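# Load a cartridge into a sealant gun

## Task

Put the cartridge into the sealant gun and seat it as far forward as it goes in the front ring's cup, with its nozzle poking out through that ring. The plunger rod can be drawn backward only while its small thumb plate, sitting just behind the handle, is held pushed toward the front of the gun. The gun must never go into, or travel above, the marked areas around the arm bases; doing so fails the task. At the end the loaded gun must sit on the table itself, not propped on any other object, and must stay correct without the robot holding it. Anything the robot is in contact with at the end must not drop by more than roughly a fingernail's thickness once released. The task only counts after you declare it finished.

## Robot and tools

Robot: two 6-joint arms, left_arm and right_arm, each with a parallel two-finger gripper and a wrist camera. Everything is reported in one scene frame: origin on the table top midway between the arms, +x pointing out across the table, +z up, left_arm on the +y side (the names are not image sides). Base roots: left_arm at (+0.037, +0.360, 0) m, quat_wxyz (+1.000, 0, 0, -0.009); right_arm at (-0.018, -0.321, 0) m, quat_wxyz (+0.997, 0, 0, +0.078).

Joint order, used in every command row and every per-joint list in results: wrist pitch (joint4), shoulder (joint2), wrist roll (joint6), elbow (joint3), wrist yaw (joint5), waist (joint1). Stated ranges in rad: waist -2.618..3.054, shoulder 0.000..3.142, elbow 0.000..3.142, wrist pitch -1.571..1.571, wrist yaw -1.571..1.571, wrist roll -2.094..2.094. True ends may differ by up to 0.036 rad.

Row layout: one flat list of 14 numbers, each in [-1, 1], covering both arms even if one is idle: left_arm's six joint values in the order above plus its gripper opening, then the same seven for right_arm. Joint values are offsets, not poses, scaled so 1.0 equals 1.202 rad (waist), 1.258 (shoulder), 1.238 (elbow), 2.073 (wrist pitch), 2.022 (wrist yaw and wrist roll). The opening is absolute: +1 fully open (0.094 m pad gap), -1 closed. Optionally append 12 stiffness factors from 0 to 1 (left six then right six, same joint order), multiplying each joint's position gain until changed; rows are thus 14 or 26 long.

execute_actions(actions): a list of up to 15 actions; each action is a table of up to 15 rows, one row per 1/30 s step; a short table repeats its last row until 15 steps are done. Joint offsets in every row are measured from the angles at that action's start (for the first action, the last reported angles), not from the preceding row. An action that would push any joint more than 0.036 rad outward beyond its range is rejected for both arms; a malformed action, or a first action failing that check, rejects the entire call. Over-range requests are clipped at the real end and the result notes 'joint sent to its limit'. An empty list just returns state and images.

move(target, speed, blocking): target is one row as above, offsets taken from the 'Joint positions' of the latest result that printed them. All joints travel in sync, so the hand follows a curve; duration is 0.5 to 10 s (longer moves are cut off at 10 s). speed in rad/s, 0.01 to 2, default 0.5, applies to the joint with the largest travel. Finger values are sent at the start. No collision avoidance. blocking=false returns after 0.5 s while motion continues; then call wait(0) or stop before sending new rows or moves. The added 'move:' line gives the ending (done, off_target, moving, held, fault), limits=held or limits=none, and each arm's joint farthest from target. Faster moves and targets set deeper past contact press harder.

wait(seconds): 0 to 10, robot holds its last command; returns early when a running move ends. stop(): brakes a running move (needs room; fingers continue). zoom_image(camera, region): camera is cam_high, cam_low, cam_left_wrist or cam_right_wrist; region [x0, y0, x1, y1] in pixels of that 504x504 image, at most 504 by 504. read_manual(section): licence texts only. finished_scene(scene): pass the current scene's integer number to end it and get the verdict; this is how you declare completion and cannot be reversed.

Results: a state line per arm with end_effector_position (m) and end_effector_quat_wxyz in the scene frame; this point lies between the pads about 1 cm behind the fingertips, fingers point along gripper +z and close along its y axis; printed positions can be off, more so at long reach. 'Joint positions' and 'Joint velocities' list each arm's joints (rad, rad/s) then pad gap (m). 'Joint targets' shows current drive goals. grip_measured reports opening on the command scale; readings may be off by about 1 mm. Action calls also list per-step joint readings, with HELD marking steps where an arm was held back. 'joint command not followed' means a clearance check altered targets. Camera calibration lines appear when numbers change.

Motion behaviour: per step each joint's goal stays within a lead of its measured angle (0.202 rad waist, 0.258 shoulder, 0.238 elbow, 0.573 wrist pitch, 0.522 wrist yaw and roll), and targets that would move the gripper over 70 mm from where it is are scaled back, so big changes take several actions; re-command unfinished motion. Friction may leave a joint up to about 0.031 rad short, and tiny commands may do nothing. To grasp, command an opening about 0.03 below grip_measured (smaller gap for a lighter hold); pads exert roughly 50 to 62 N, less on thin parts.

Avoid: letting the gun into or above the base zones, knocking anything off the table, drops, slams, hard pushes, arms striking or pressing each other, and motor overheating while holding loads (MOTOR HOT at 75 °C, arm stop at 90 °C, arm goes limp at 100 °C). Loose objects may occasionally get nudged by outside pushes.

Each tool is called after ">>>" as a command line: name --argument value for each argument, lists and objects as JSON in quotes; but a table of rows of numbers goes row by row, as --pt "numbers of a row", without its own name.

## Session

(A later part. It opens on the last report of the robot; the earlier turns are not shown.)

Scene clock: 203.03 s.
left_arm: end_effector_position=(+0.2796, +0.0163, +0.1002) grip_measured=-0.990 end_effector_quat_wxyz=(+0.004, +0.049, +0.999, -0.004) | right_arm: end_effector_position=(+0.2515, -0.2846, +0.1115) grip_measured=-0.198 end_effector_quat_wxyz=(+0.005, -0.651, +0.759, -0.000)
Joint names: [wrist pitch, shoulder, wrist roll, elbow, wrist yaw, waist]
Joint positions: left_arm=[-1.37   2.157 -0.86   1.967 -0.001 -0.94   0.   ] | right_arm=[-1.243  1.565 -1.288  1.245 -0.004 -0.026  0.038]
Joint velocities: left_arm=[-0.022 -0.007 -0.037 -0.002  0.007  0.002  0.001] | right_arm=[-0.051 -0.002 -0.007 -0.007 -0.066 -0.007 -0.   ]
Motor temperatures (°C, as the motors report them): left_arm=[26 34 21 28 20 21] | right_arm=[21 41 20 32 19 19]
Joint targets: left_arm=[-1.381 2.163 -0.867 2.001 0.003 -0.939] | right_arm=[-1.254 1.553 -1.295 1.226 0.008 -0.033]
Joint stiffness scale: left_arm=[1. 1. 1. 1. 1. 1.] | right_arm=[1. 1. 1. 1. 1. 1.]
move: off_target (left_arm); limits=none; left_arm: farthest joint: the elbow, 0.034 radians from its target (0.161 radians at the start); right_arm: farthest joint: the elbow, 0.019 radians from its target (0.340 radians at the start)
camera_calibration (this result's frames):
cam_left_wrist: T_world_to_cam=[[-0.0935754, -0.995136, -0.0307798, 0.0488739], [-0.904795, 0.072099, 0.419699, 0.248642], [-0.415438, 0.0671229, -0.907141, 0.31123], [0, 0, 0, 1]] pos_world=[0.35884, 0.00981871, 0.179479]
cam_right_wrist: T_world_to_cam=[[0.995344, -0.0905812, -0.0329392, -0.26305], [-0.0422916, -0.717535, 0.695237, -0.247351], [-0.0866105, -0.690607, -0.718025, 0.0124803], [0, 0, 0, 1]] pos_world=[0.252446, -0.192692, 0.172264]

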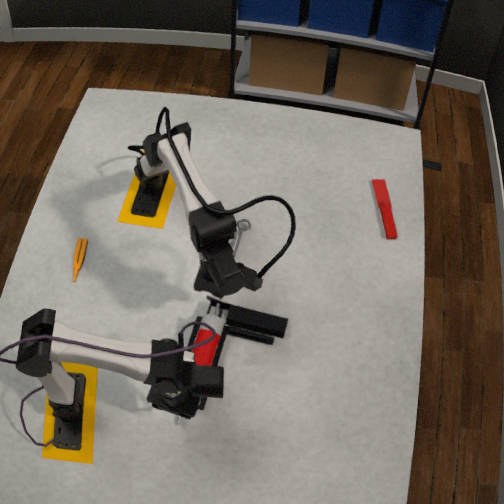

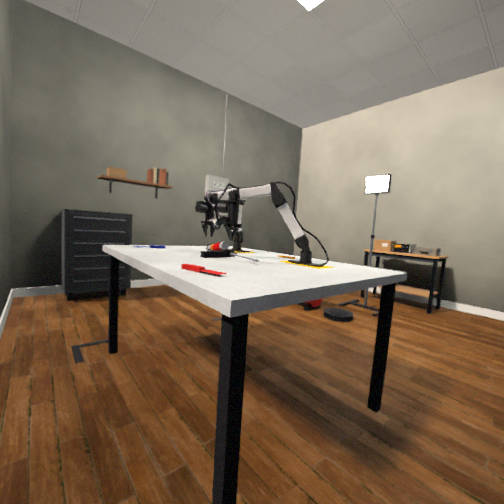

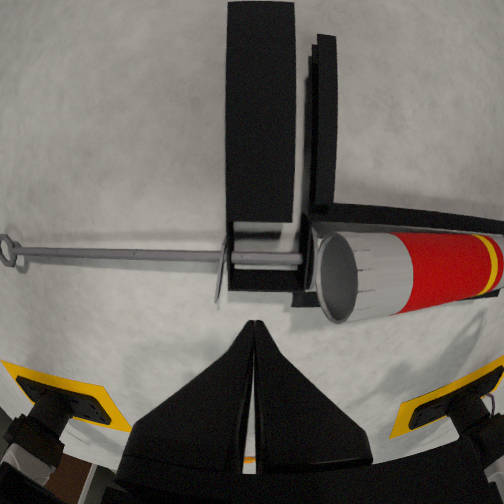

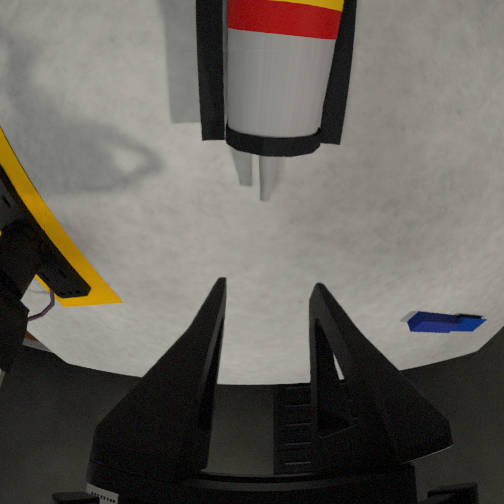

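>>> move --target '[0.032,0.07,0,0.05,0,-0.012,-1,0.152,0.06,0.02,-0.21,0,0.045,-0.2]' --speed 0.3

>>> move --target '[0,0,0,0,0,0,-1,0,0,0.015,0,0,0.04,-0.2]' --speed 0.08

Scene clock: 205.27 s.
left_arm: end_effector_position=(+0.2878, +0.0004, +0.0773) grip_measured=-0.990 end_effector_quat_wxyz=(+0.005, +0.052, +0.999, -0.006) | right_arm: end_effector_position=(+0.2475, -0.2731, +0.0362) grip_measured=-0.198 end_effector_quat_wxyz=(+0.003, -0.655, +0.755, +0.001)
Joint names: [wrist pitch, shoulder, wrist roll, elbow, wrist yaw, waist]
Joint positions: left_arm=[-1.32   2.233 -0.86   1.998 -0.001 -0.946  0.   ] | right_arm=[-0.941  1.628 -1.254  1.002 -0.004  0.018  0.038]
Joint velocities: left_arm=[-0.066  0.007 -0.095 -0.017  0.081 -0.012  0.   ] | right_arm=[ 0.022  0.007 -0.007 -0.002 -0.037 -0.007 -0.   ]
Motor temperatures (°C, as the motors report them): left_arm=[26 34 21 28 20 21] | right_arm=[21 41 20 32 19 19]
Joint targets: left_arm=[-1.303 2.245 -0.860 2.029 -0.001 -0.955] | right_arm=[-0.928 1.641 -1.248 0.985 -0.004 0.028]
Joint stiffness scale: left_arm=[1. 1. 1. 1. 1. 1.] | right_arm=[1. 1. 1. 1. 1. 1.]
move: off_target (left_arm); limits=none; left_arm: farthest joint: the elbow, 0.031 radians from its target (0.062 radians at the start); right_arm: farthest joint: the elbow, 0.017 radians from its target (0.260 radians at the start)
camera_calibration (this result's frames):
cam_left_wrist: T_world_to_cam=[[-0.0991864, -0.994702, -0.0270096, 0.0344059], [-0.905551, 0.0789787, 0.41682, 0.26719], [-0.412479, 0.0658014, -0.908588, 0.294178], [0, 0, 0, 1]] pos_world=[0.366709, -0.0062361, 0.156846]
cam_right_wrist: T_world_to_cam=[[0.996042, -0.080721, -0.0372089, -0.257806], [-0.0321638, -0.717582, 0.695731, -0.189435], [-0.0828606, -0.691781, -0.717338, -0.0352811], [0, 0, 0, 1]] pos_world=[0.247769, -0.181152, 0.0968949]

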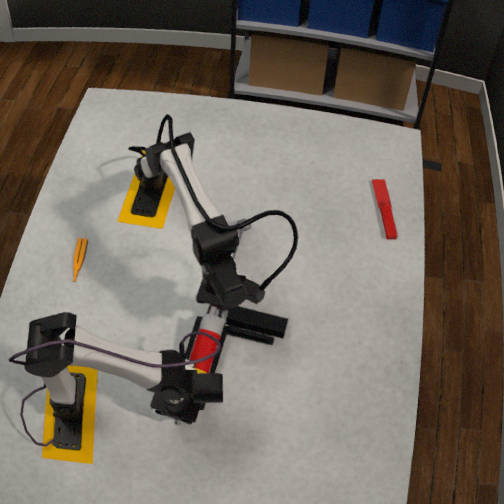

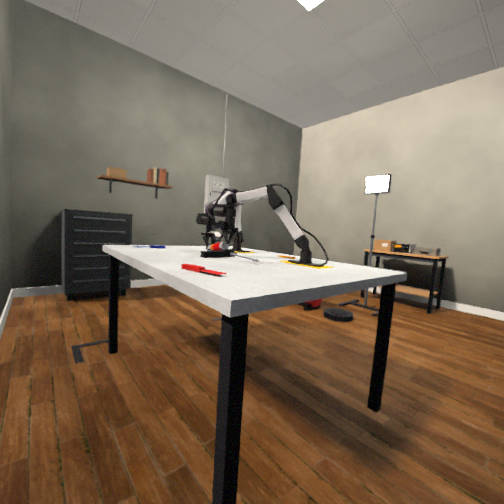

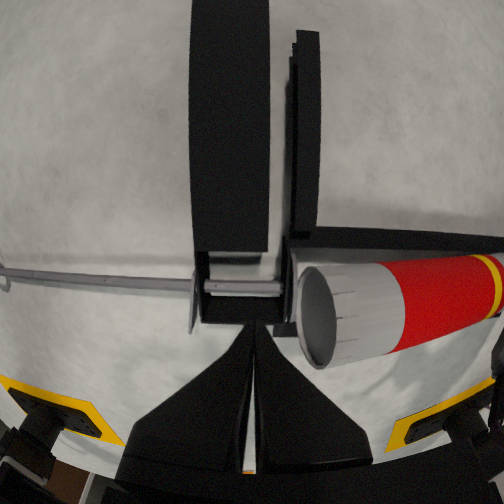

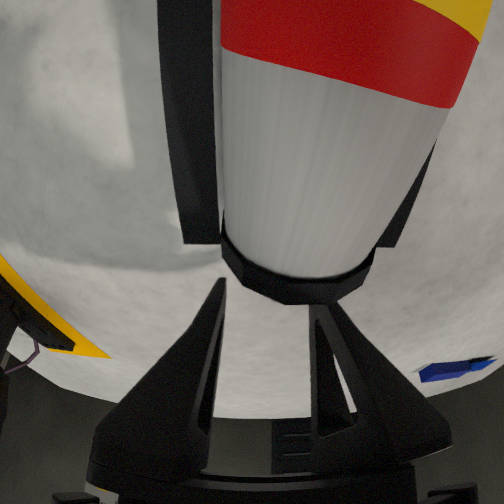

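Scene clock: 206.27 s.
left_arm: end_effector_position=(+0.2878, +0.0004, +0.0773) grip_measured=-0.990 end_effector_quat_wxyz=(+0.005, +0.052, +0.999, -0.006) | right_arm: end_effector_position=(+0.2455, -0.2630, +0.0362) grip_measured=-0.198 end_effector_quat_wxyz=(+0.003, -0.661, +0.751, +0.001)
Joint names: [wrist pitch, shoulder, wrist roll, elbow, wrist yaw, waist]
Joint positions: left_arm=[-1.32   2.233 -0.86   1.998 -0.001 -0.946  0.   ] | right_arm=[-0.941  1.628 -1.23   1.002 -0.004  0.056  0.038]
Joint velocities: left_arm=[ 0.007  0.002 -0.081 -0.007 -0.022 -0.002 -0.   ] | right_arm=[-0.066 -0.007 -0.081 -0.007  0.007  0.002  0.001]
Motor temperatures (°C, as the motors report them): left_arm=[26 35 21 28 20 21] | right_arm=[21 40 20 32 19 19]
Joint targets: left_arm=[-1.320 2.233 -0.860 1.998 -0.001 -0.946] | right_arm=[-0.941 1.628 -1.223 1.002 -0.004 0.066]
Joint stiffness scale: left_arm=[1. 1. 1. 1. 1. 1.] | right_arm=[1. 1. 1. 1. 1. 1.]
move: done; limits=none; left_arm: farthest joint: the waist, 0.000 radians from its target (0.000 radians at the start); right_arm: farthest joint: the waist, 0.010 radians from its target (0.048 radians at the start)
camera_calibration (this result's frames):
cam_left_wrist: T_world_to_cam=[[-0.0991864, -0.994702, -0.0270096, 0.0344059], [-0.905551, 0.0789787, 0.41682, 0.26719], [-0.412479, 0.0658014, -0.908588, 0.294178], [0, 0, 0, 1]] pos_world=[0.366709, -0.0062361, 0.156846]
cam_right_wrist: T_world_to_cam=[[0.997103, -0.0662715, -0.0373337, -0.251441], [-0.0216743, -0.718018, 0.695687, -0.184947], [-0.0729104, -0.692862, -0.717374, -0.0311929], [0, 0, 0, 1]] pos_world=[0.24443, -0.171071, 0.0969011]

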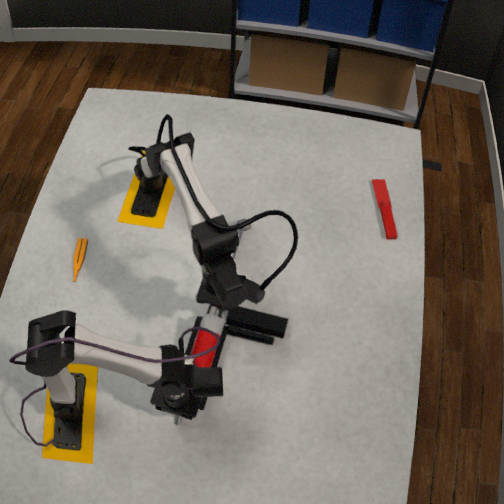

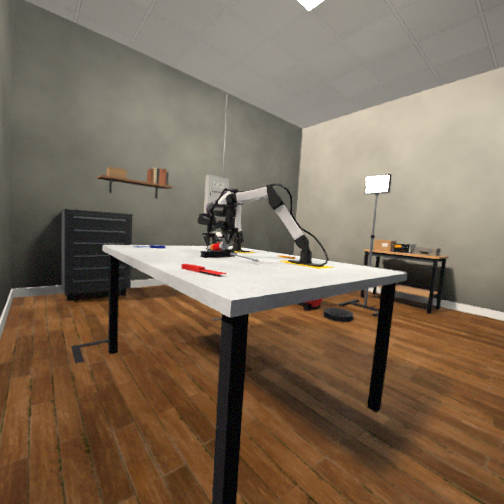

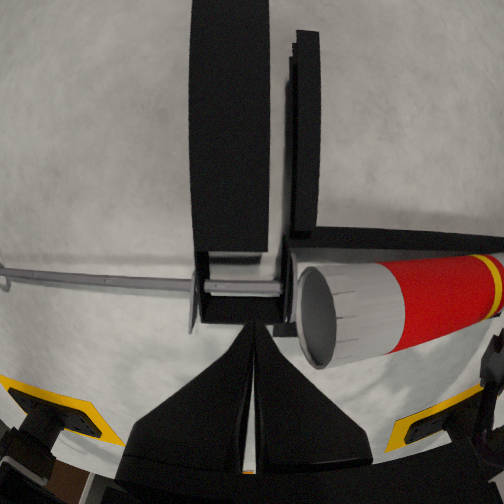

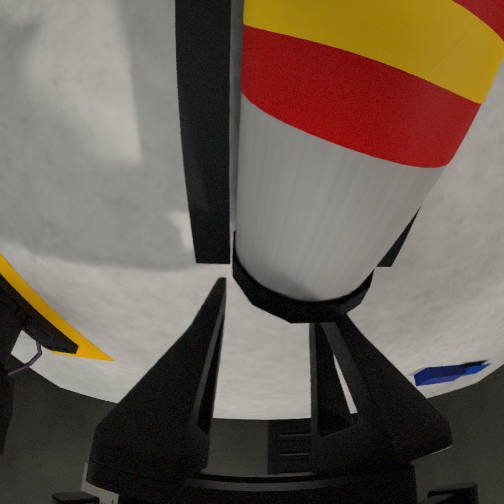

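>>> move --target '[0,0,0,0,0,0,-1,0,0.042,0,0.045,0,0.012,-0.2]' --speed 0.1

>>> move --target '[0.07,0,-0.03,0,0,-0.058,-1,0,0,0,0,0,0,-0.2]' --speed 0.07

Scene clock: 207.63 s.
left_arm: end_effector_position=(+0.2878, +0.0004, +0.0773) grip_measured=-0.990 end_effector_quat_wxyz=(+0.005, +0.052, +0.999, -0.006) | right_arm: end_effector_position=(+0.2552, -0.2609, +0.0357) grip_measured=-0.198 end_effector_quat_wxyz=(+0.003, -0.660, +0.751, +0.001)
Joint names: [wrist pitch, shoulder, wrist roll, elbow, wrist yaw, waist]
Joint positions: left_arm=[-1.32   2.233 -0.86   1.998 -0.001 -0.946  0.   ] | right_arm=[-0.941  1.665 -1.23   1.04  -0.004  0.056  0.038]
Joint velocities: left_arm=[-0.007  0.002 -0.051 -0.012  0.022 -0.012  0.001] | right_arm=[ 0.095  0.007 -0.022 -0.007  0.022  0.012 -0.   ]
Motor temperatures (°C, as the motors report them): left_arm=[26 35 21 28 20 21] | right_arm=[21 40 20 32 19 19]
Joint targets: left_arm=[-1.320 2.233 -0.860 1.998 -0.001 -0.946] | right_arm=[-0.941 1.681 -1.230 1.058 -0.004 0.071]
Joint stiffness scale: left_arm=[1. 1. 1. 1. 1. 1.] | right_arm=[1. 1. 1. 1. 1. 1.]
move: done; limits=none; left_arm: farthest joint: the waist, 0.000 radians from its target (0.000 radians at the start); right_arm: farthest joint: the elbow, 0.018 radians from its target (0.056 radians at the start)
camera_calibration (this result's frames):
cam_left_wrist: T_world_to_cam=[[-0.0991864, -0.994702, -0.0270096, 0.0344059], [-0.905551, 0.0789787, 0.41682, 0.26719], [-0.412479, 0.0658014, -0.908588, 0.294178], [0, 0, 0, 1]] pos_world=[0.366709, -0.0062361, 0.156846]
cam_right_wrist: T_world_to_cam=[[0.997091, -0.0666488, -0.0369693, -0.261117], [-0.0222062, -0.718067, 0.69562, -0.18277], [-0.0729087, -0.692776, -0.717458, -0.0293413], [0, 0, 0, 1]] pos_world=[0.25416, -0.168971, 0.0964343]

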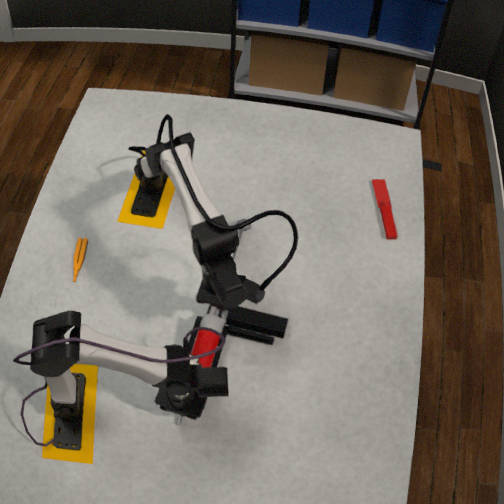

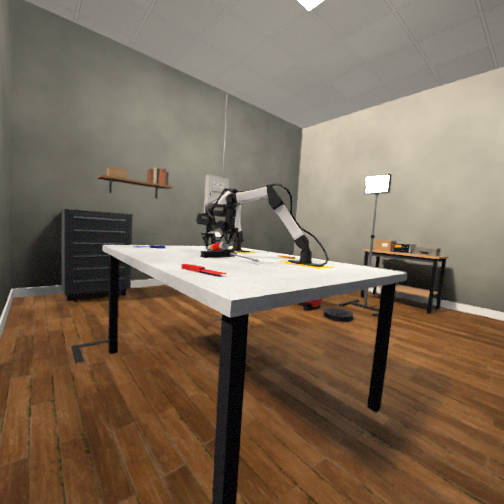

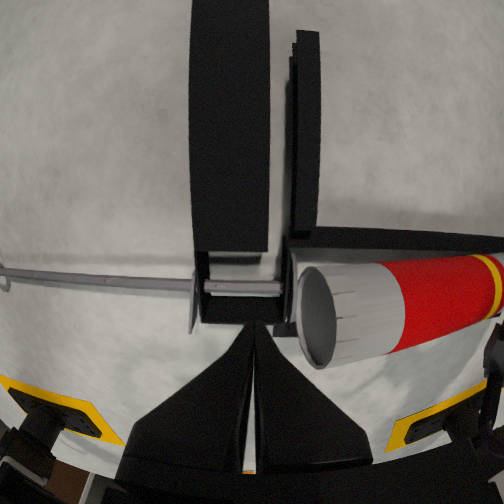

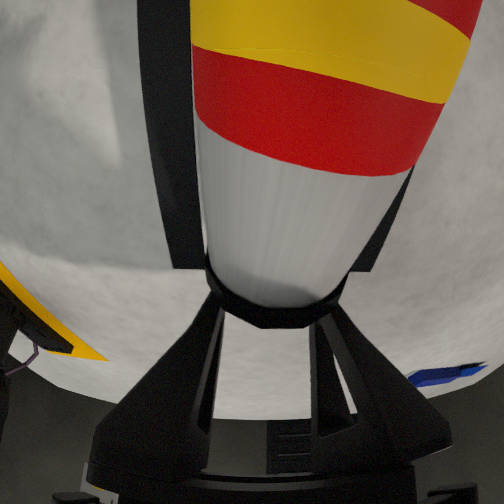

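Scene clock: 210.00 s.
left_arm: end_effector_position=(+0.2834, -0.0263, +0.0784) grip_measured=-0.990 end_effector_quat_wxyz=(+0.036, +0.050, +0.998, -0.033) | right_arm: end_effector_position=(+0.2552, -0.2609, +0.0357) grip_measured=-0.198 end_effector_quat_wxyz=(+0.003, -0.660, +0.751, +0.001)
Joint names: [wrist pitch, shoulder, wrist roll, elbow, wrist yaw, waist]
Joint positions: left_arm=[-1.24   2.233 -0.911  1.998 -0.021 -0.994  0.   ] | right_arm=[-0.941  1.665 -1.23   1.04  -0.004  0.056  0.038]
Joint velocities: left_arm=[ 0.051 -0.012 -0.007  0.002  0.007 -0.022 -0.   ] | right_arm=[-0.022  0.012  0.037  0.017  0.051 -0.007 -0.   ]
Motor temperatures (°C, as the motors report them): left_arm=[26 35 21 28 20 21] | right_arm=[21 40 20 32 19 19]
Joint targets: left_arm=[-1.175 2.233 -0.921 1.998 -0.001 -1.016] | right_arm=[-0.941 1.665 -1.230 1.040 -0.004 0.056]
Joint stiffness scale: left_arm=[1. 1. 1. 1. 1. 1.] | right_arm=[1. 1. 1. 1. 1. 1.]
move: off_target (left_arm); limits=none; left_arm: farthest joint: the wrist pitch, 0.065 radians from its target (0.145 radians at the start); right_arm: farthest joint: the waist, 0.000 radians from its target (0.000 radians at the start)
camera_calibration (this result's frames):
cam_left_wrist: T_world_to_cam=[[-0.0950351, -0.995151, 0.025358, 0.00221092], [-0.928676, 0.0978033, 0.357764, 0.276548], [-0.358509, 0.0104507, -0.933468, 0.280377], [0, 0, 0, 1]] pos_world=[0.357551, -0.0277772, 0.162728]
cam_right_wrist: T_world_to_cam=[[0.997091, -0.0666488, -0.0369693, -0.261117], [-0.0222062, -0.718067, 0.69562, -0.18277], [-0.0729087, -0.692776, -0.717458, -0.0293413], [0, 0, 0, 1]] pos_world=[0.25416, -0.168971, 0.0964343]

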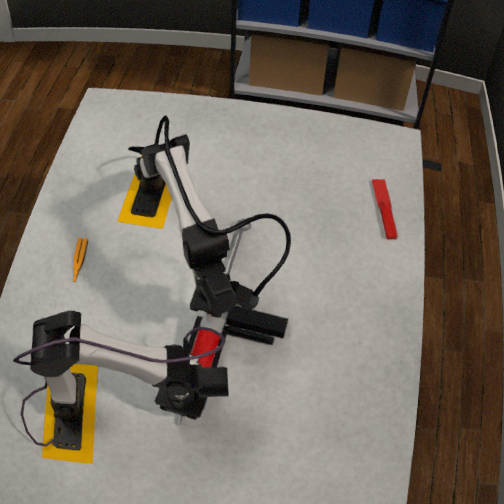

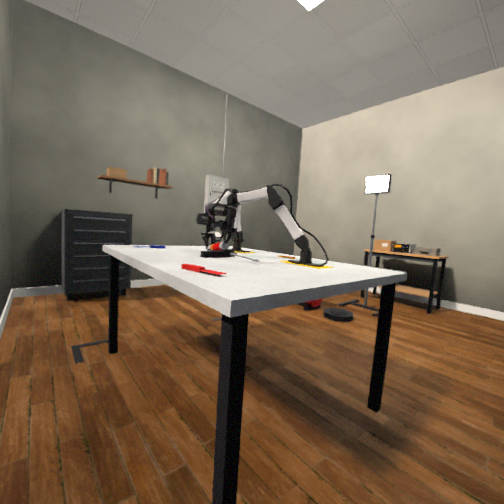

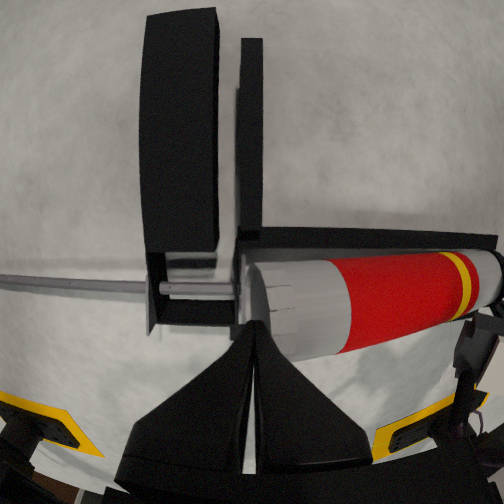

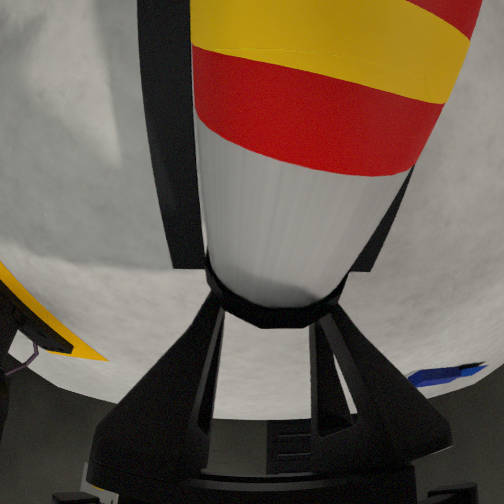

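>>> move --target '[-0.01,-0.07,0,0,0,0.005,-1,0,0,0,0,0,0,-0.2]' --speed 0.15

>>> move --target '[0.055,0,0,0,0,-0.045,-1,0,0,0,0,0,0,-0.2]' --speed 0.15

>>> move --target '[0.045,0.09,0,0,0,0,-1,0,0,0,0,0,0,-0.2]' --speed 0.06

Scene clock: 211.53 s.
left_arm: end_effector_position=(+0.2829, -0.0250, +0.1075) grip_measured=-0.990 end_effector_quat_wxyz=(+0.053, +0.049, +0.996, -0.056) | right_arm: end_effector_position=(+0.2552, -0.2609, +0.0357) grip_measured=-0.198 end_effector_quat_wxyz=(+0.003, -0.660, +0.751, +0.001)
Joint names: [wrist pitch, shoulder, wrist roll, elbow, wrist yaw, waist]
Joint positions: left_arm=[-1.251  2.165 -0.912  1.998 -0.023 -0.994  0.   ] | right_arm=[-0.941  1.665 -1.23   1.04  -0.004  0.056  0.038]
Joint velocities: left_arm=[ 0.007 -0.007 -0.11  -0.007 -0.037 -0.017 -0.001] | right_arm=[-0.007 -0.007 -0.007  0.002  0.022  0.022  0.001]
Motor temperatures (°C, as the motors report them): left_arm=[26 36 21 28 20 21] | right_arm=[21 40 20 32 19 19]
Joint targets: left_arm=[-1.260 2.145 -0.911 1.998 -0.021 -0.988] | right_arm=[-0.941 1.665 -1.230 1.040 -0.004 0.056]
Joint stiffness scale: left_arm=[1. 1. 1. 1. 1. 1.] | right_arm=[1. 1. 1. 1. 1. 1.]
move: done; limits=none; left_arm: farthest joint: the shoulder, 0.020 radians from its target (0.088 radians at the start); right_arm: farthest joint: the waist, 0.000 radians from its target (0.000 radians at the start)
camera_calibration (this result's frames):
cam_left_wrist: T_world_to_cam=[[-0.095931, -0.993, 0.0689136, -0.00169206], [-0.939296, 0.113221, 0.323889, 0.272619], [-0.329424, -0.0336592, -0.943582, 0.299064], [0, 0, 0, 1]] pos_world=[0.354427, -0.02248, 0.19401]
cam_right_wrist: T_world_to_cam=[[0.997091, -0.0666488, -0.0369693, -0.261117], [-0.0222062, -0.718067, 0.69562, -0.18277], [-0.0729087, -0.692776, -0.717458, -0.0293413], [0, 0, 0, 1]] pos_world=[0.25416, -0.168971, 0.0964343]

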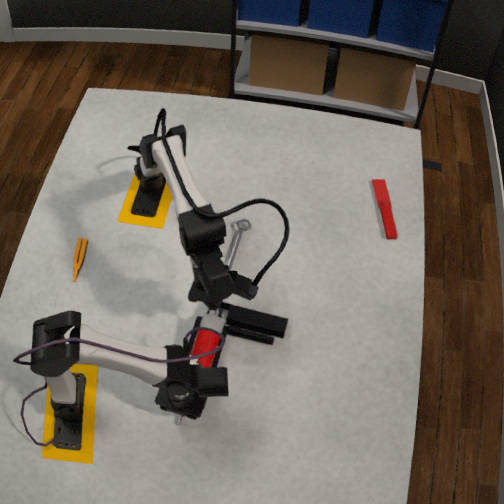

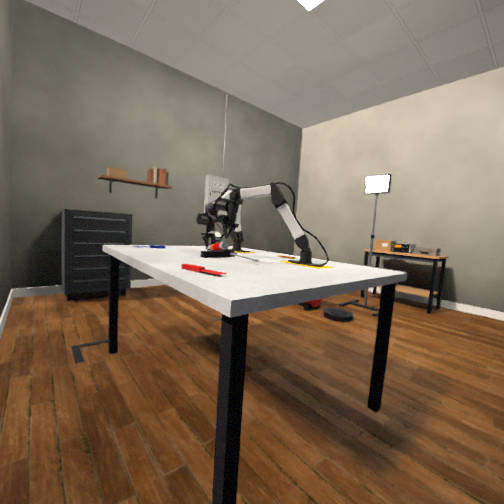

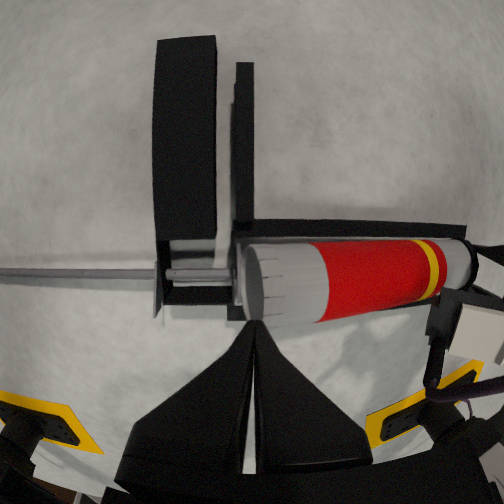

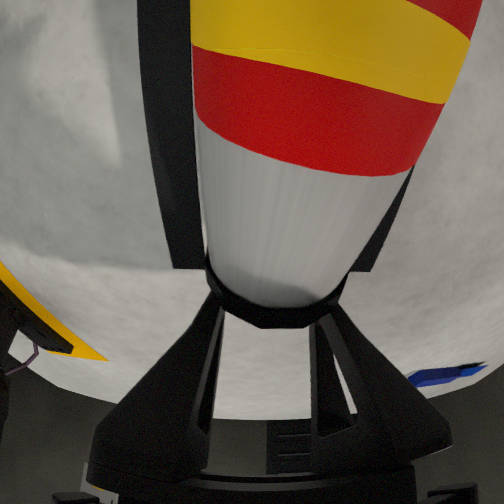

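Scene clock: 212.80 s.
left_arm: end_effector_position=(+0.2757, -0.0559, +0.1121) grip_measured=-0.990 end_effector_quat_wxyz=(+0.077, +0.072, +0.990, -0.096) | right_arm: end_effector_position=(+0.2552, -0.2609, +0.0357) grip_measured=-0.198 end_effector_quat_wxyz=(+0.003, -0.660, +0.751, +0.001)
Joint names: [wrist pitch, shoulder, wrist roll, elbow, wrist yaw, waist]
Joint positions: left_arm=[-1.157  2.165 -0.912  1.998 -0.023 -1.041  0.   ] | right_arm=[-0.941  1.665 -1.23   1.04  -0.004  0.056  0.038]
Joint velocities: left_arm=[ 0.037 -0.002 -0.051  0.007 -0.022 -0.002 -0.   ] | right_arm=[ 0.022  0.002 -0.022  0.002  0.022 -0.007  0.001]
Motor temperatures (°C, as the motors report them): left_arm=[26 36 21 28 20 21] | right_arm=[21 39 20 32 19 19]
Joint targets: left_arm=[-1.137 2.165 -0.912 1.998 -0.023 -1.049] | right_arm=[-0.941 1.665 -1.230 1.040 -0.004 0.056]
Joint stiffness scale: left_arm=[1. 1. 1. 1. 1. 1.] | right_arm=[1. 1. 1. 1. 1. 1.]
move: done; limits=none; left_arm: farthest joint: the wrist pitch, 0.020 radians from its target (0.114 radians at the start); right_arm: farthest joint: the waist, 0.000 radians from its target (0.000 radians at the start)
camera_calibration (this result's frames):
cam_left_wrist: T_world_to_cam=[[-0.147295, -0.978694, 0.143043, -0.0267091], [-0.946585, 0.181424, 0.266573, 0.280086], [-0.286845, -0.0961373, -0.953141, 0.285816], [0, 0, 0, 1]] pos_world=[0.343176, -0.049477, 0.20158]
cam_right_wrist: T_world_to_cam=[[0.997091, -0.0666488, -0.0369693, -0.261117], [-0.0222062, -0.718067, 0.69562, -0.18277], [-0.0729087, -0.692776, -0.717458, -0.0293413], [0, 0, 0, 1]] pos_world=[0.25416, -0.168971, 0.0964343]

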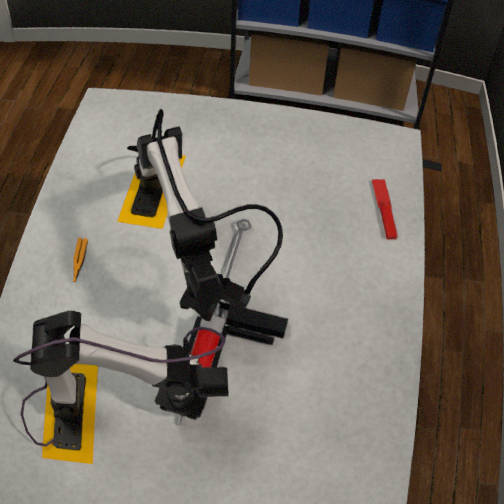

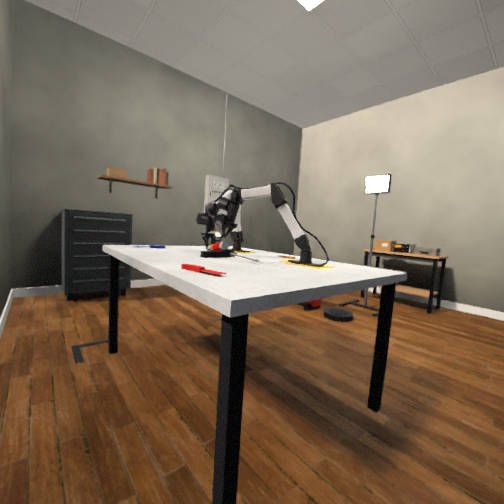

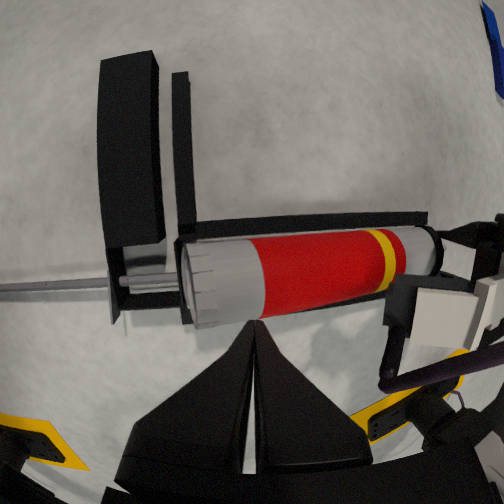

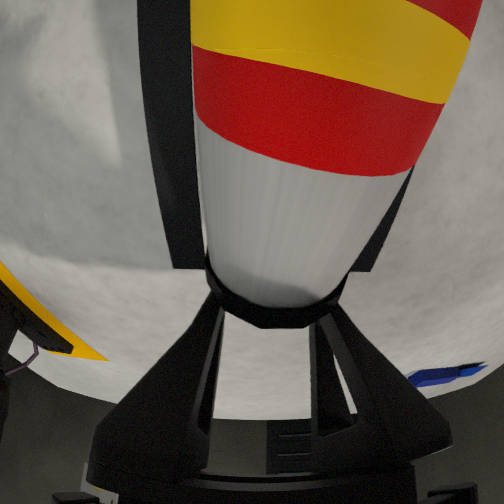

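Scene clock: 215.10 s.
left_arm: end_effector_position=(+0.2832, -0.0692, +0.0684) grip_measured=-0.990 end_effector_quat_wxyz=(+0.069, +0.072, +0.991, -0.084) | right_arm: end_effector_position=(+0.2547, -0.2610, +0.0357) grip_measured=-0.198 end_effector_quat_wxyz=(+0.002, -0.660, +0.751, +0.001)
Joint names: [wrist pitch, shoulder, wrist roll, elbow, wrist yaw, waist]
Joint positions: left_arm=[-1.083  2.268 -0.912  1.998 -0.023 -1.041  0.   ] | right_arm=[-0.944  1.665 -1.23   1.04  -0.004  0.056  0.038]
Joint velocities: left_arm=[ 0.022  0.012  0.022  0.017 -0.051  0.002 -0.001] | right_arm=[-0.022  0.002  0.007 -0.017 -0.022 -0.002  0.   ]
Motor temperatures (°C, as the motors report them): left_arm=[26 36 21 28 20 21] | right_arm=[21 39 20 32 19 19]
Joint targets: left_arm=[-1.064 2.278 -0.912 1.998 -0.023 -1.041] | right_arm=[-0.941 1.665 -1.230 1.040 -0.004 0.056]
Joint stiffness scale: left_arm=[1. 1. 1. 1. 1. 1.] | right_arm=[1. 1. 1. 1. 1. 1.]
move: done; limits=none; left_arm: farthest joint: the wrist pitch, 0.019 radians from its target (0.093 radians at the start); right_arm: farthest joint: the wrist pitch, 0.003 radians from its target (0.000 radians at the start)
camera_calibration (this result's frames):
cam_left_wrist: T_world_to_cam=[[-0.145448, -0.981983, 0.120638, -0.0316027], [-0.942726, 0.174554, 0.28425, 0.298423], [-0.300187, -0.072385, -0.95113, 0.250383], [0, 0, 0, 1]] pos_world=[0.351896, -0.0650002, 0.157133]
cam_right_wrist: T_world_to_cam=[[0.997009, -0.0666825, -0.0390621, -0.260508], [-0.0207064, -0.71747, 0.696282, -0.183162], [-0.0744557, -0.69339, -0.716705, -0.029302], [0, 0, 0, 1]] pos_world=[0.253754, -0.169103, 0.0963556]

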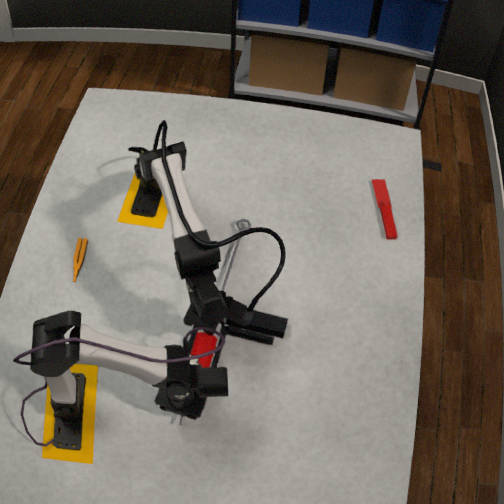

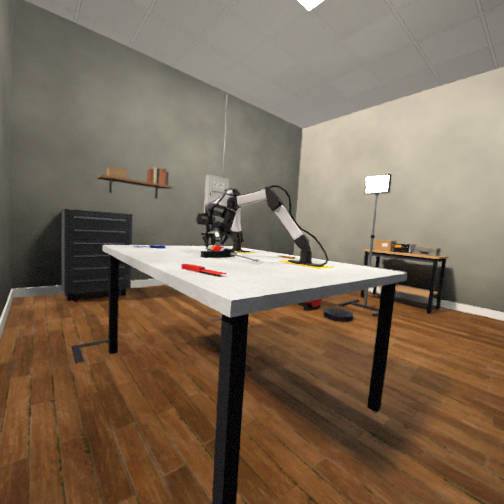

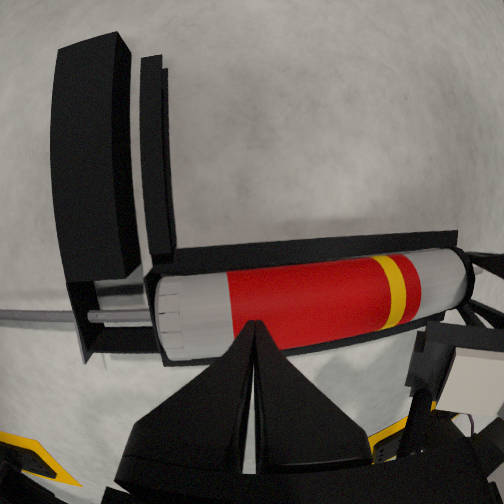

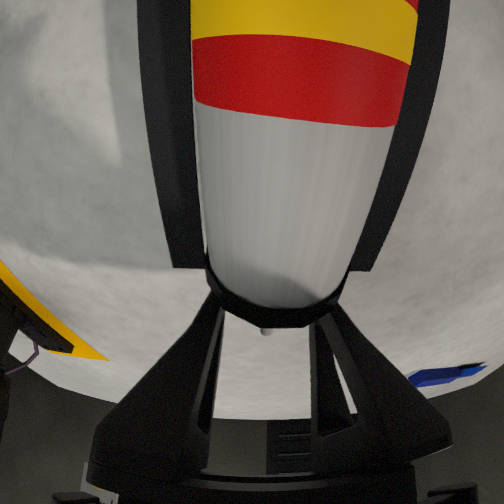

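>>> move --target '[0.009,0.05,0,0,0,-0.015,-1,0,0,0,0,0,0.015,-0.2]' --speed 0.05

>>> move --target '[0.04,0.04,0,0,0,-0.025,-1,0,0,0,0,0,0.015,-0.2]' --speed 0.05

>>> move --target '[-0.07,-0.08,0,0,0,0.05,-1,0,0,0,0,0,-0.05,-0.2]' --speed 0.2

Scene clock: 217.13 s.
left_arm: end_effector_position=(+0.2810, -0.0695, +0.0531) grip_measured=-0.990 end_effector_quat_wxyz=(+0.062, +0.074, +0.993, -0.072) | right_arm: end_effector_position=(+0.2546, -0.2607, +0.0357) grip_measured=-0.198 end_effector_quat_wxyz=(+0.001, -0.662, +0.750, -0.001)
Joint names: [wrist pitch, shoulder, wrist roll, elbow, wrist yaw, waist]
Joint positions: left_arm=[-1.079  2.3   -0.912  1.998 -0.024 -1.046  0.   ] | right_arm=[-0.944  1.665 -1.23   1.04   0.     0.06   0.038]
Joint velocities: left_arm=[-0.051 -0.002 -0.007 -0.007 -0.037 -0.022  0.   ] | right_arm=[ 0.125 -0.012 -0.037  0.002  0.022  0.002 -0.001]
Motor temperatures (°C, as the motors report them): left_arm=[26 36 21 28 20 21] | right_arm=[21 39 20 32 19 19]
Joint targets: left_arm=[-1.064 2.331 -0.912 1.998 -0.023 -1.059] | right_arm=[-0.944 1.665 -1.230 1.040 -0.004 0.074]
Joint stiffness scale: left_arm=[1. 1. 1. 1. 1. 1.] | right_arm=[1. 1. 1. 1. 1. 1.]
move: off_target (left_arm); limits=none; left_arm: farthest joint: the shoulder, 0.030 radians from its target (0.063 radians at the start); right_arm: farthest joint: the waist, 0.014 radians from its target (0.018 radians at the start)
camera_calibration (this result's frames):
cam_left_wrist: T_world_to_cam=[[-0.148249, -0.984189, 0.0969232, -0.0284437], [-0.938233, 0.170951, 0.300822, 0.298436], [-0.312635, -0.0463401, -0.948742, 0.240287], [0, 0, 0, 1]] pos_world=[0.350908, -0.0678771, 0.140951]
cam_right_wrist: T_world_to_cam=[[0.997291, -0.063044, -0.0379028, -0.259576], [-0.0186054, -0.714684, 0.6992, -0.182835], [-0.0711689, -0.6966, -0.713921, -0.030849], [0, 0, 0, 1]] pos_world=[0.253275, -0.168524, 0.0959758]

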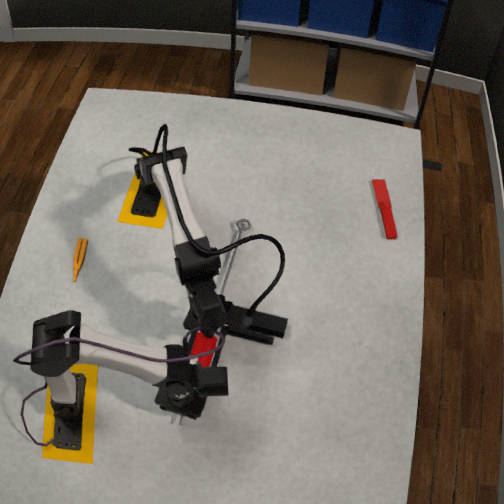

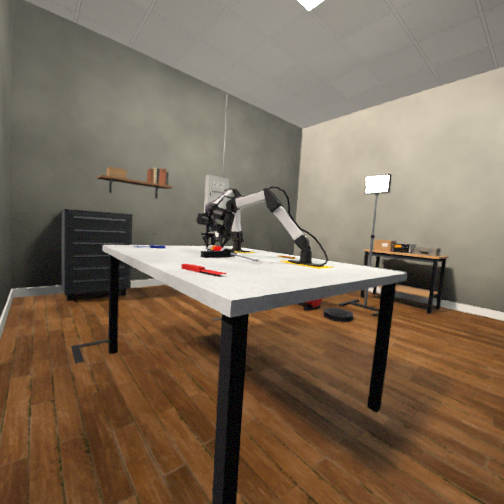

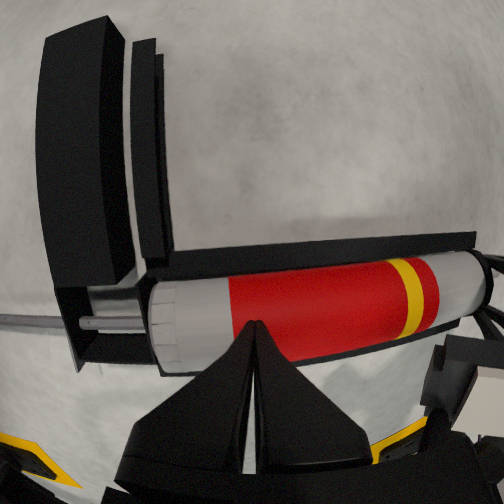

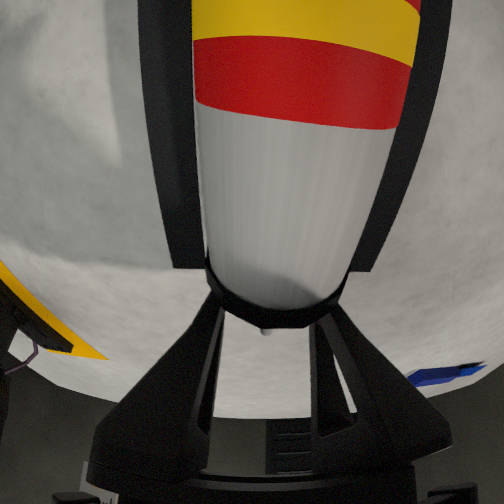

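Scene clock: 219.43 s.
left_arm: end_effector_position=(+0.2870, -0.0881, +0.0500) grip_measured=-0.990 end_effector_quat_wxyz=(+0.085, +0.079, +0.988, -0.097) | right_arm: end_effector_position=(+0.2546, -0.2609, +0.0357) grip_measured=-0.198 end_effector_quat_wxyz=(-0.001, -0.663, +0.748, -0.003)
Joint names: [wrist pitch, shoulder, wrist roll, elbow, wrist yaw, waist]
Joint positions: left_arm=[-0.995  2.316 -0.912  1.998 -0.037 -1.058  0.   ] | right_arm=[-0.944  1.665 -1.23   1.04   0.007  0.064  0.038]
Joint velocities: left_arm=[ 0.022 -0.007 -0.051 -0.022  0.022 -0.017 -0.001] | right_arm=[ 0.022 -0.002  0.066  0.007  0.081  0.017  0.001]
Motor temperatures (°C, as the motors report them): left_arm=[26 37 21 29 20 21] | right_arm=[21 39 20 31 19 19]
Joint targets: left_arm=[-0.996 2.351 -0.912 1.998 -0.024 -1.076] | right_arm=[-0.944 1.665 -1.230 1.040 0.000 0.078]
Joint stiffness scale: left_arm=[1. 1. 1. 1. 1. 1.] | right_arm=[1. 1. 1. 1. 1. 1.]
move: off_target (left_arm); limits=none; left_arm: farthest joint: the shoulder, 0.034 radians from its target (0.050 radians at the start); right_arm: farthest joint: the waist, 0.014 radians from its target (0.018 radians at the start)
camera_calibration (this result's frames):
cam_left_wrist: T_world_to_cam=[[-0.162293, -0.976346, 0.142864, -0.0432136], [-0.948687, 0.194211, 0.249551, 0.315791], [-0.271394, -0.0950328, -0.957765, 0.222678], [0, 0, 0, 1]] pos_world=[0.353007, -0.0823597, 0.140641]
cam_right_wrist: T_world_to_cam=[[0.997553, -0.0598658, -0.0361097, -0.258923], [-0.0171551, -0.710305, 0.703685, -0.182333], [-0.0677756, -0.701343, -0.709594, -0.0332057], [0, 0, 0, 1]] pos_world=[0.252911, -0.168301, 0.0953927]

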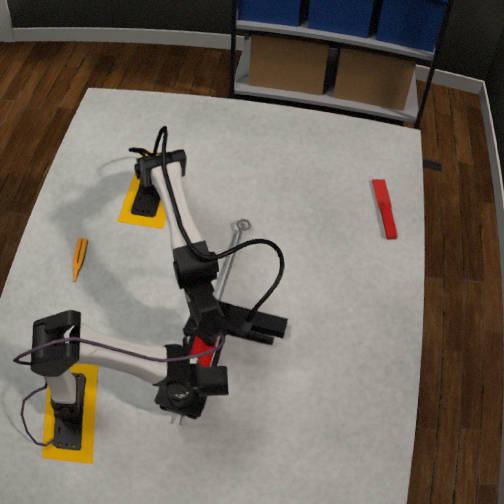

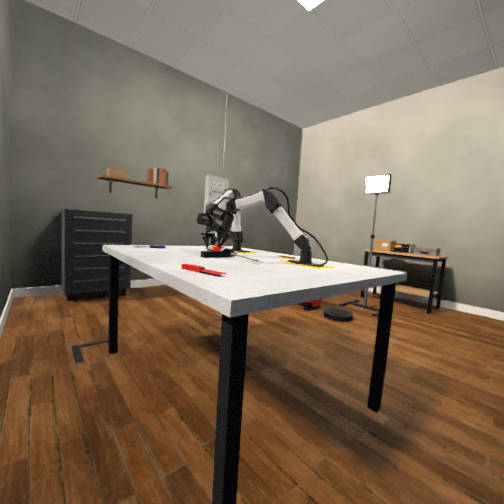

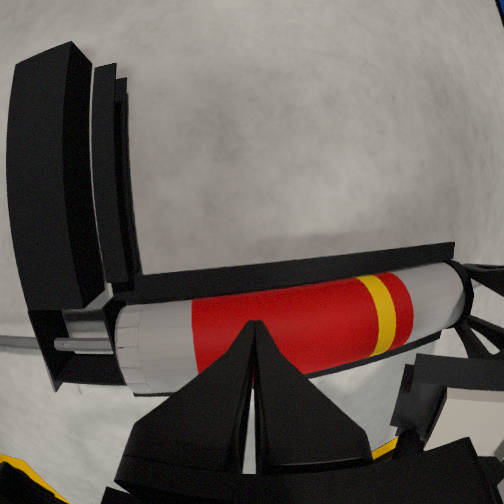

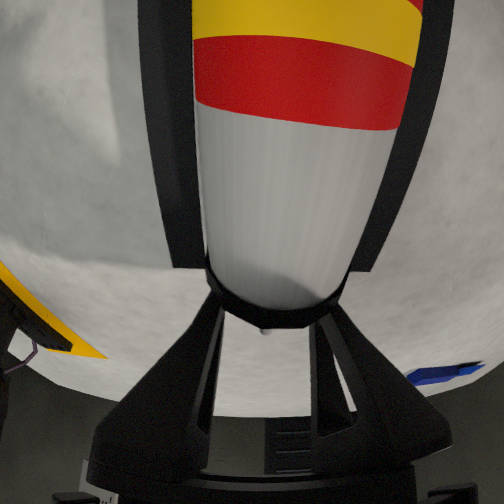

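Scene clock: 220.77 s.
left_arm: end_effector_position=(+0.2959, -0.0494, +0.0799) grip_measured=-0.990 end_effector_quat_wxyz=(+0.072, +0.053, +0.993, -0.071) | right_arm: end_effector_position=(+0.2573, -0.2747, +0.0357) grip_measured=-0.198 end_effector_quat_wxyz=(-0.001, -0.644, +0.765, -0.003)
Joint names: [wrist pitch, shoulder, wrist roll, elbow, wrist yaw, waist]
Joint positions: left_arm=[-1.131  2.238 -0.912  1.998 -0.039 -1.004  0.   ] | right_arm=[-0.944  1.665 -1.23   1.04   0.007  0.013  0.038]
Joint velocities: left_arm=[ 0.007  0.002  0.022  0.017 -0.037 -0.007  0.   ] | right_arm=[-0.022 -0.012  0.007  0.007 -0.022 -0.007 -0.   ]
Motor temperatures (°C, as the motors report them): left_arm=[26 37 21 29 20 21] | right_arm=[21 38 20 31 19 19]
Joint targets: left_arm=[-1.140 2.216 -0.912 1.998 -0.037 -0.998] | right_arm=[-0.944 1.665 -1.230 1.040 0.006 0.004]
Joint stiffness scale: left_arm=[1. 1. 1. 1. 1. 1.] | right_arm=[1. 1. 1. 1. 1. 1.]
move: off_target (left_arm); limits=none; left_arm: farthest joint: the shoulder, 0.023 radians from its target (0.101 radians at the start); right_arm: farthest joint: the waist, 0.009 radians from its target (0.060 radians at the start)
camera_calibration (this result's frames):
cam_left_wrist: T_world_to_cam=[[-0.10609, -0.989694, 0.0961815, -0.0218203], [-0.950115, 0.129426, 0.28378, 0.30368], [-0.293304, -0.0612771, -0.954053, 0.265239], [0, 0, 0, 1]] pos_world=[0.364012, -0.0446465, 0.168972]
cam_right_wrist: T_world_to_cam=[[0.993278, -0.110014, -0.0360042, -0.275109], [-0.0529314, -0.708277, 0.703948, -0.182381], [-0.102945, -0.69731, -0.709339, -0.0325975], [0, 0, 0, 1]] pos_world=[0.26025, -0.182172, 0.0953586]

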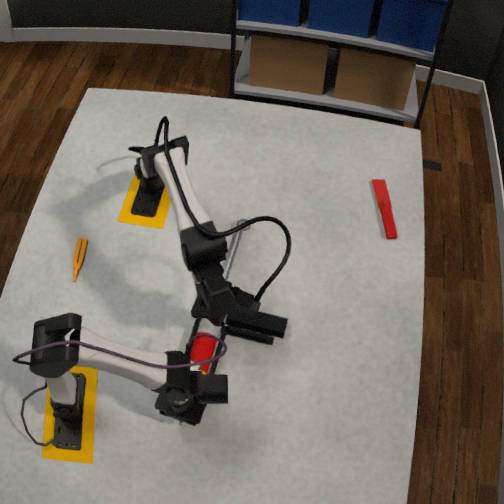

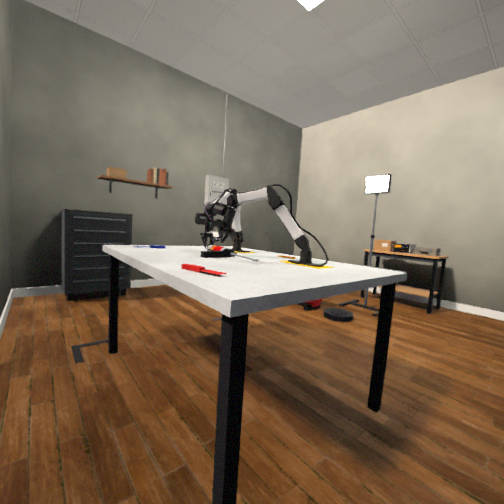

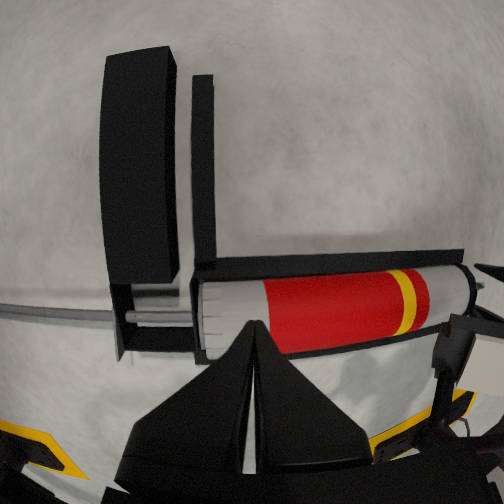

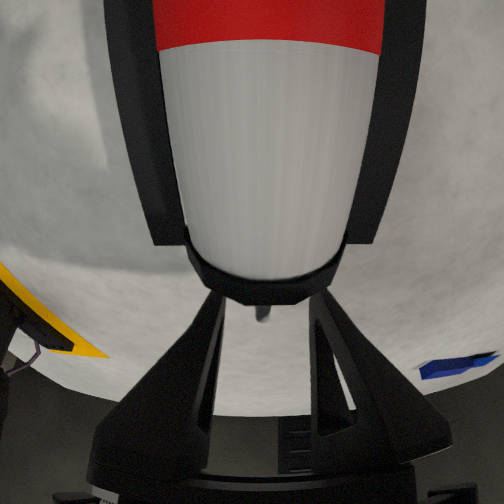

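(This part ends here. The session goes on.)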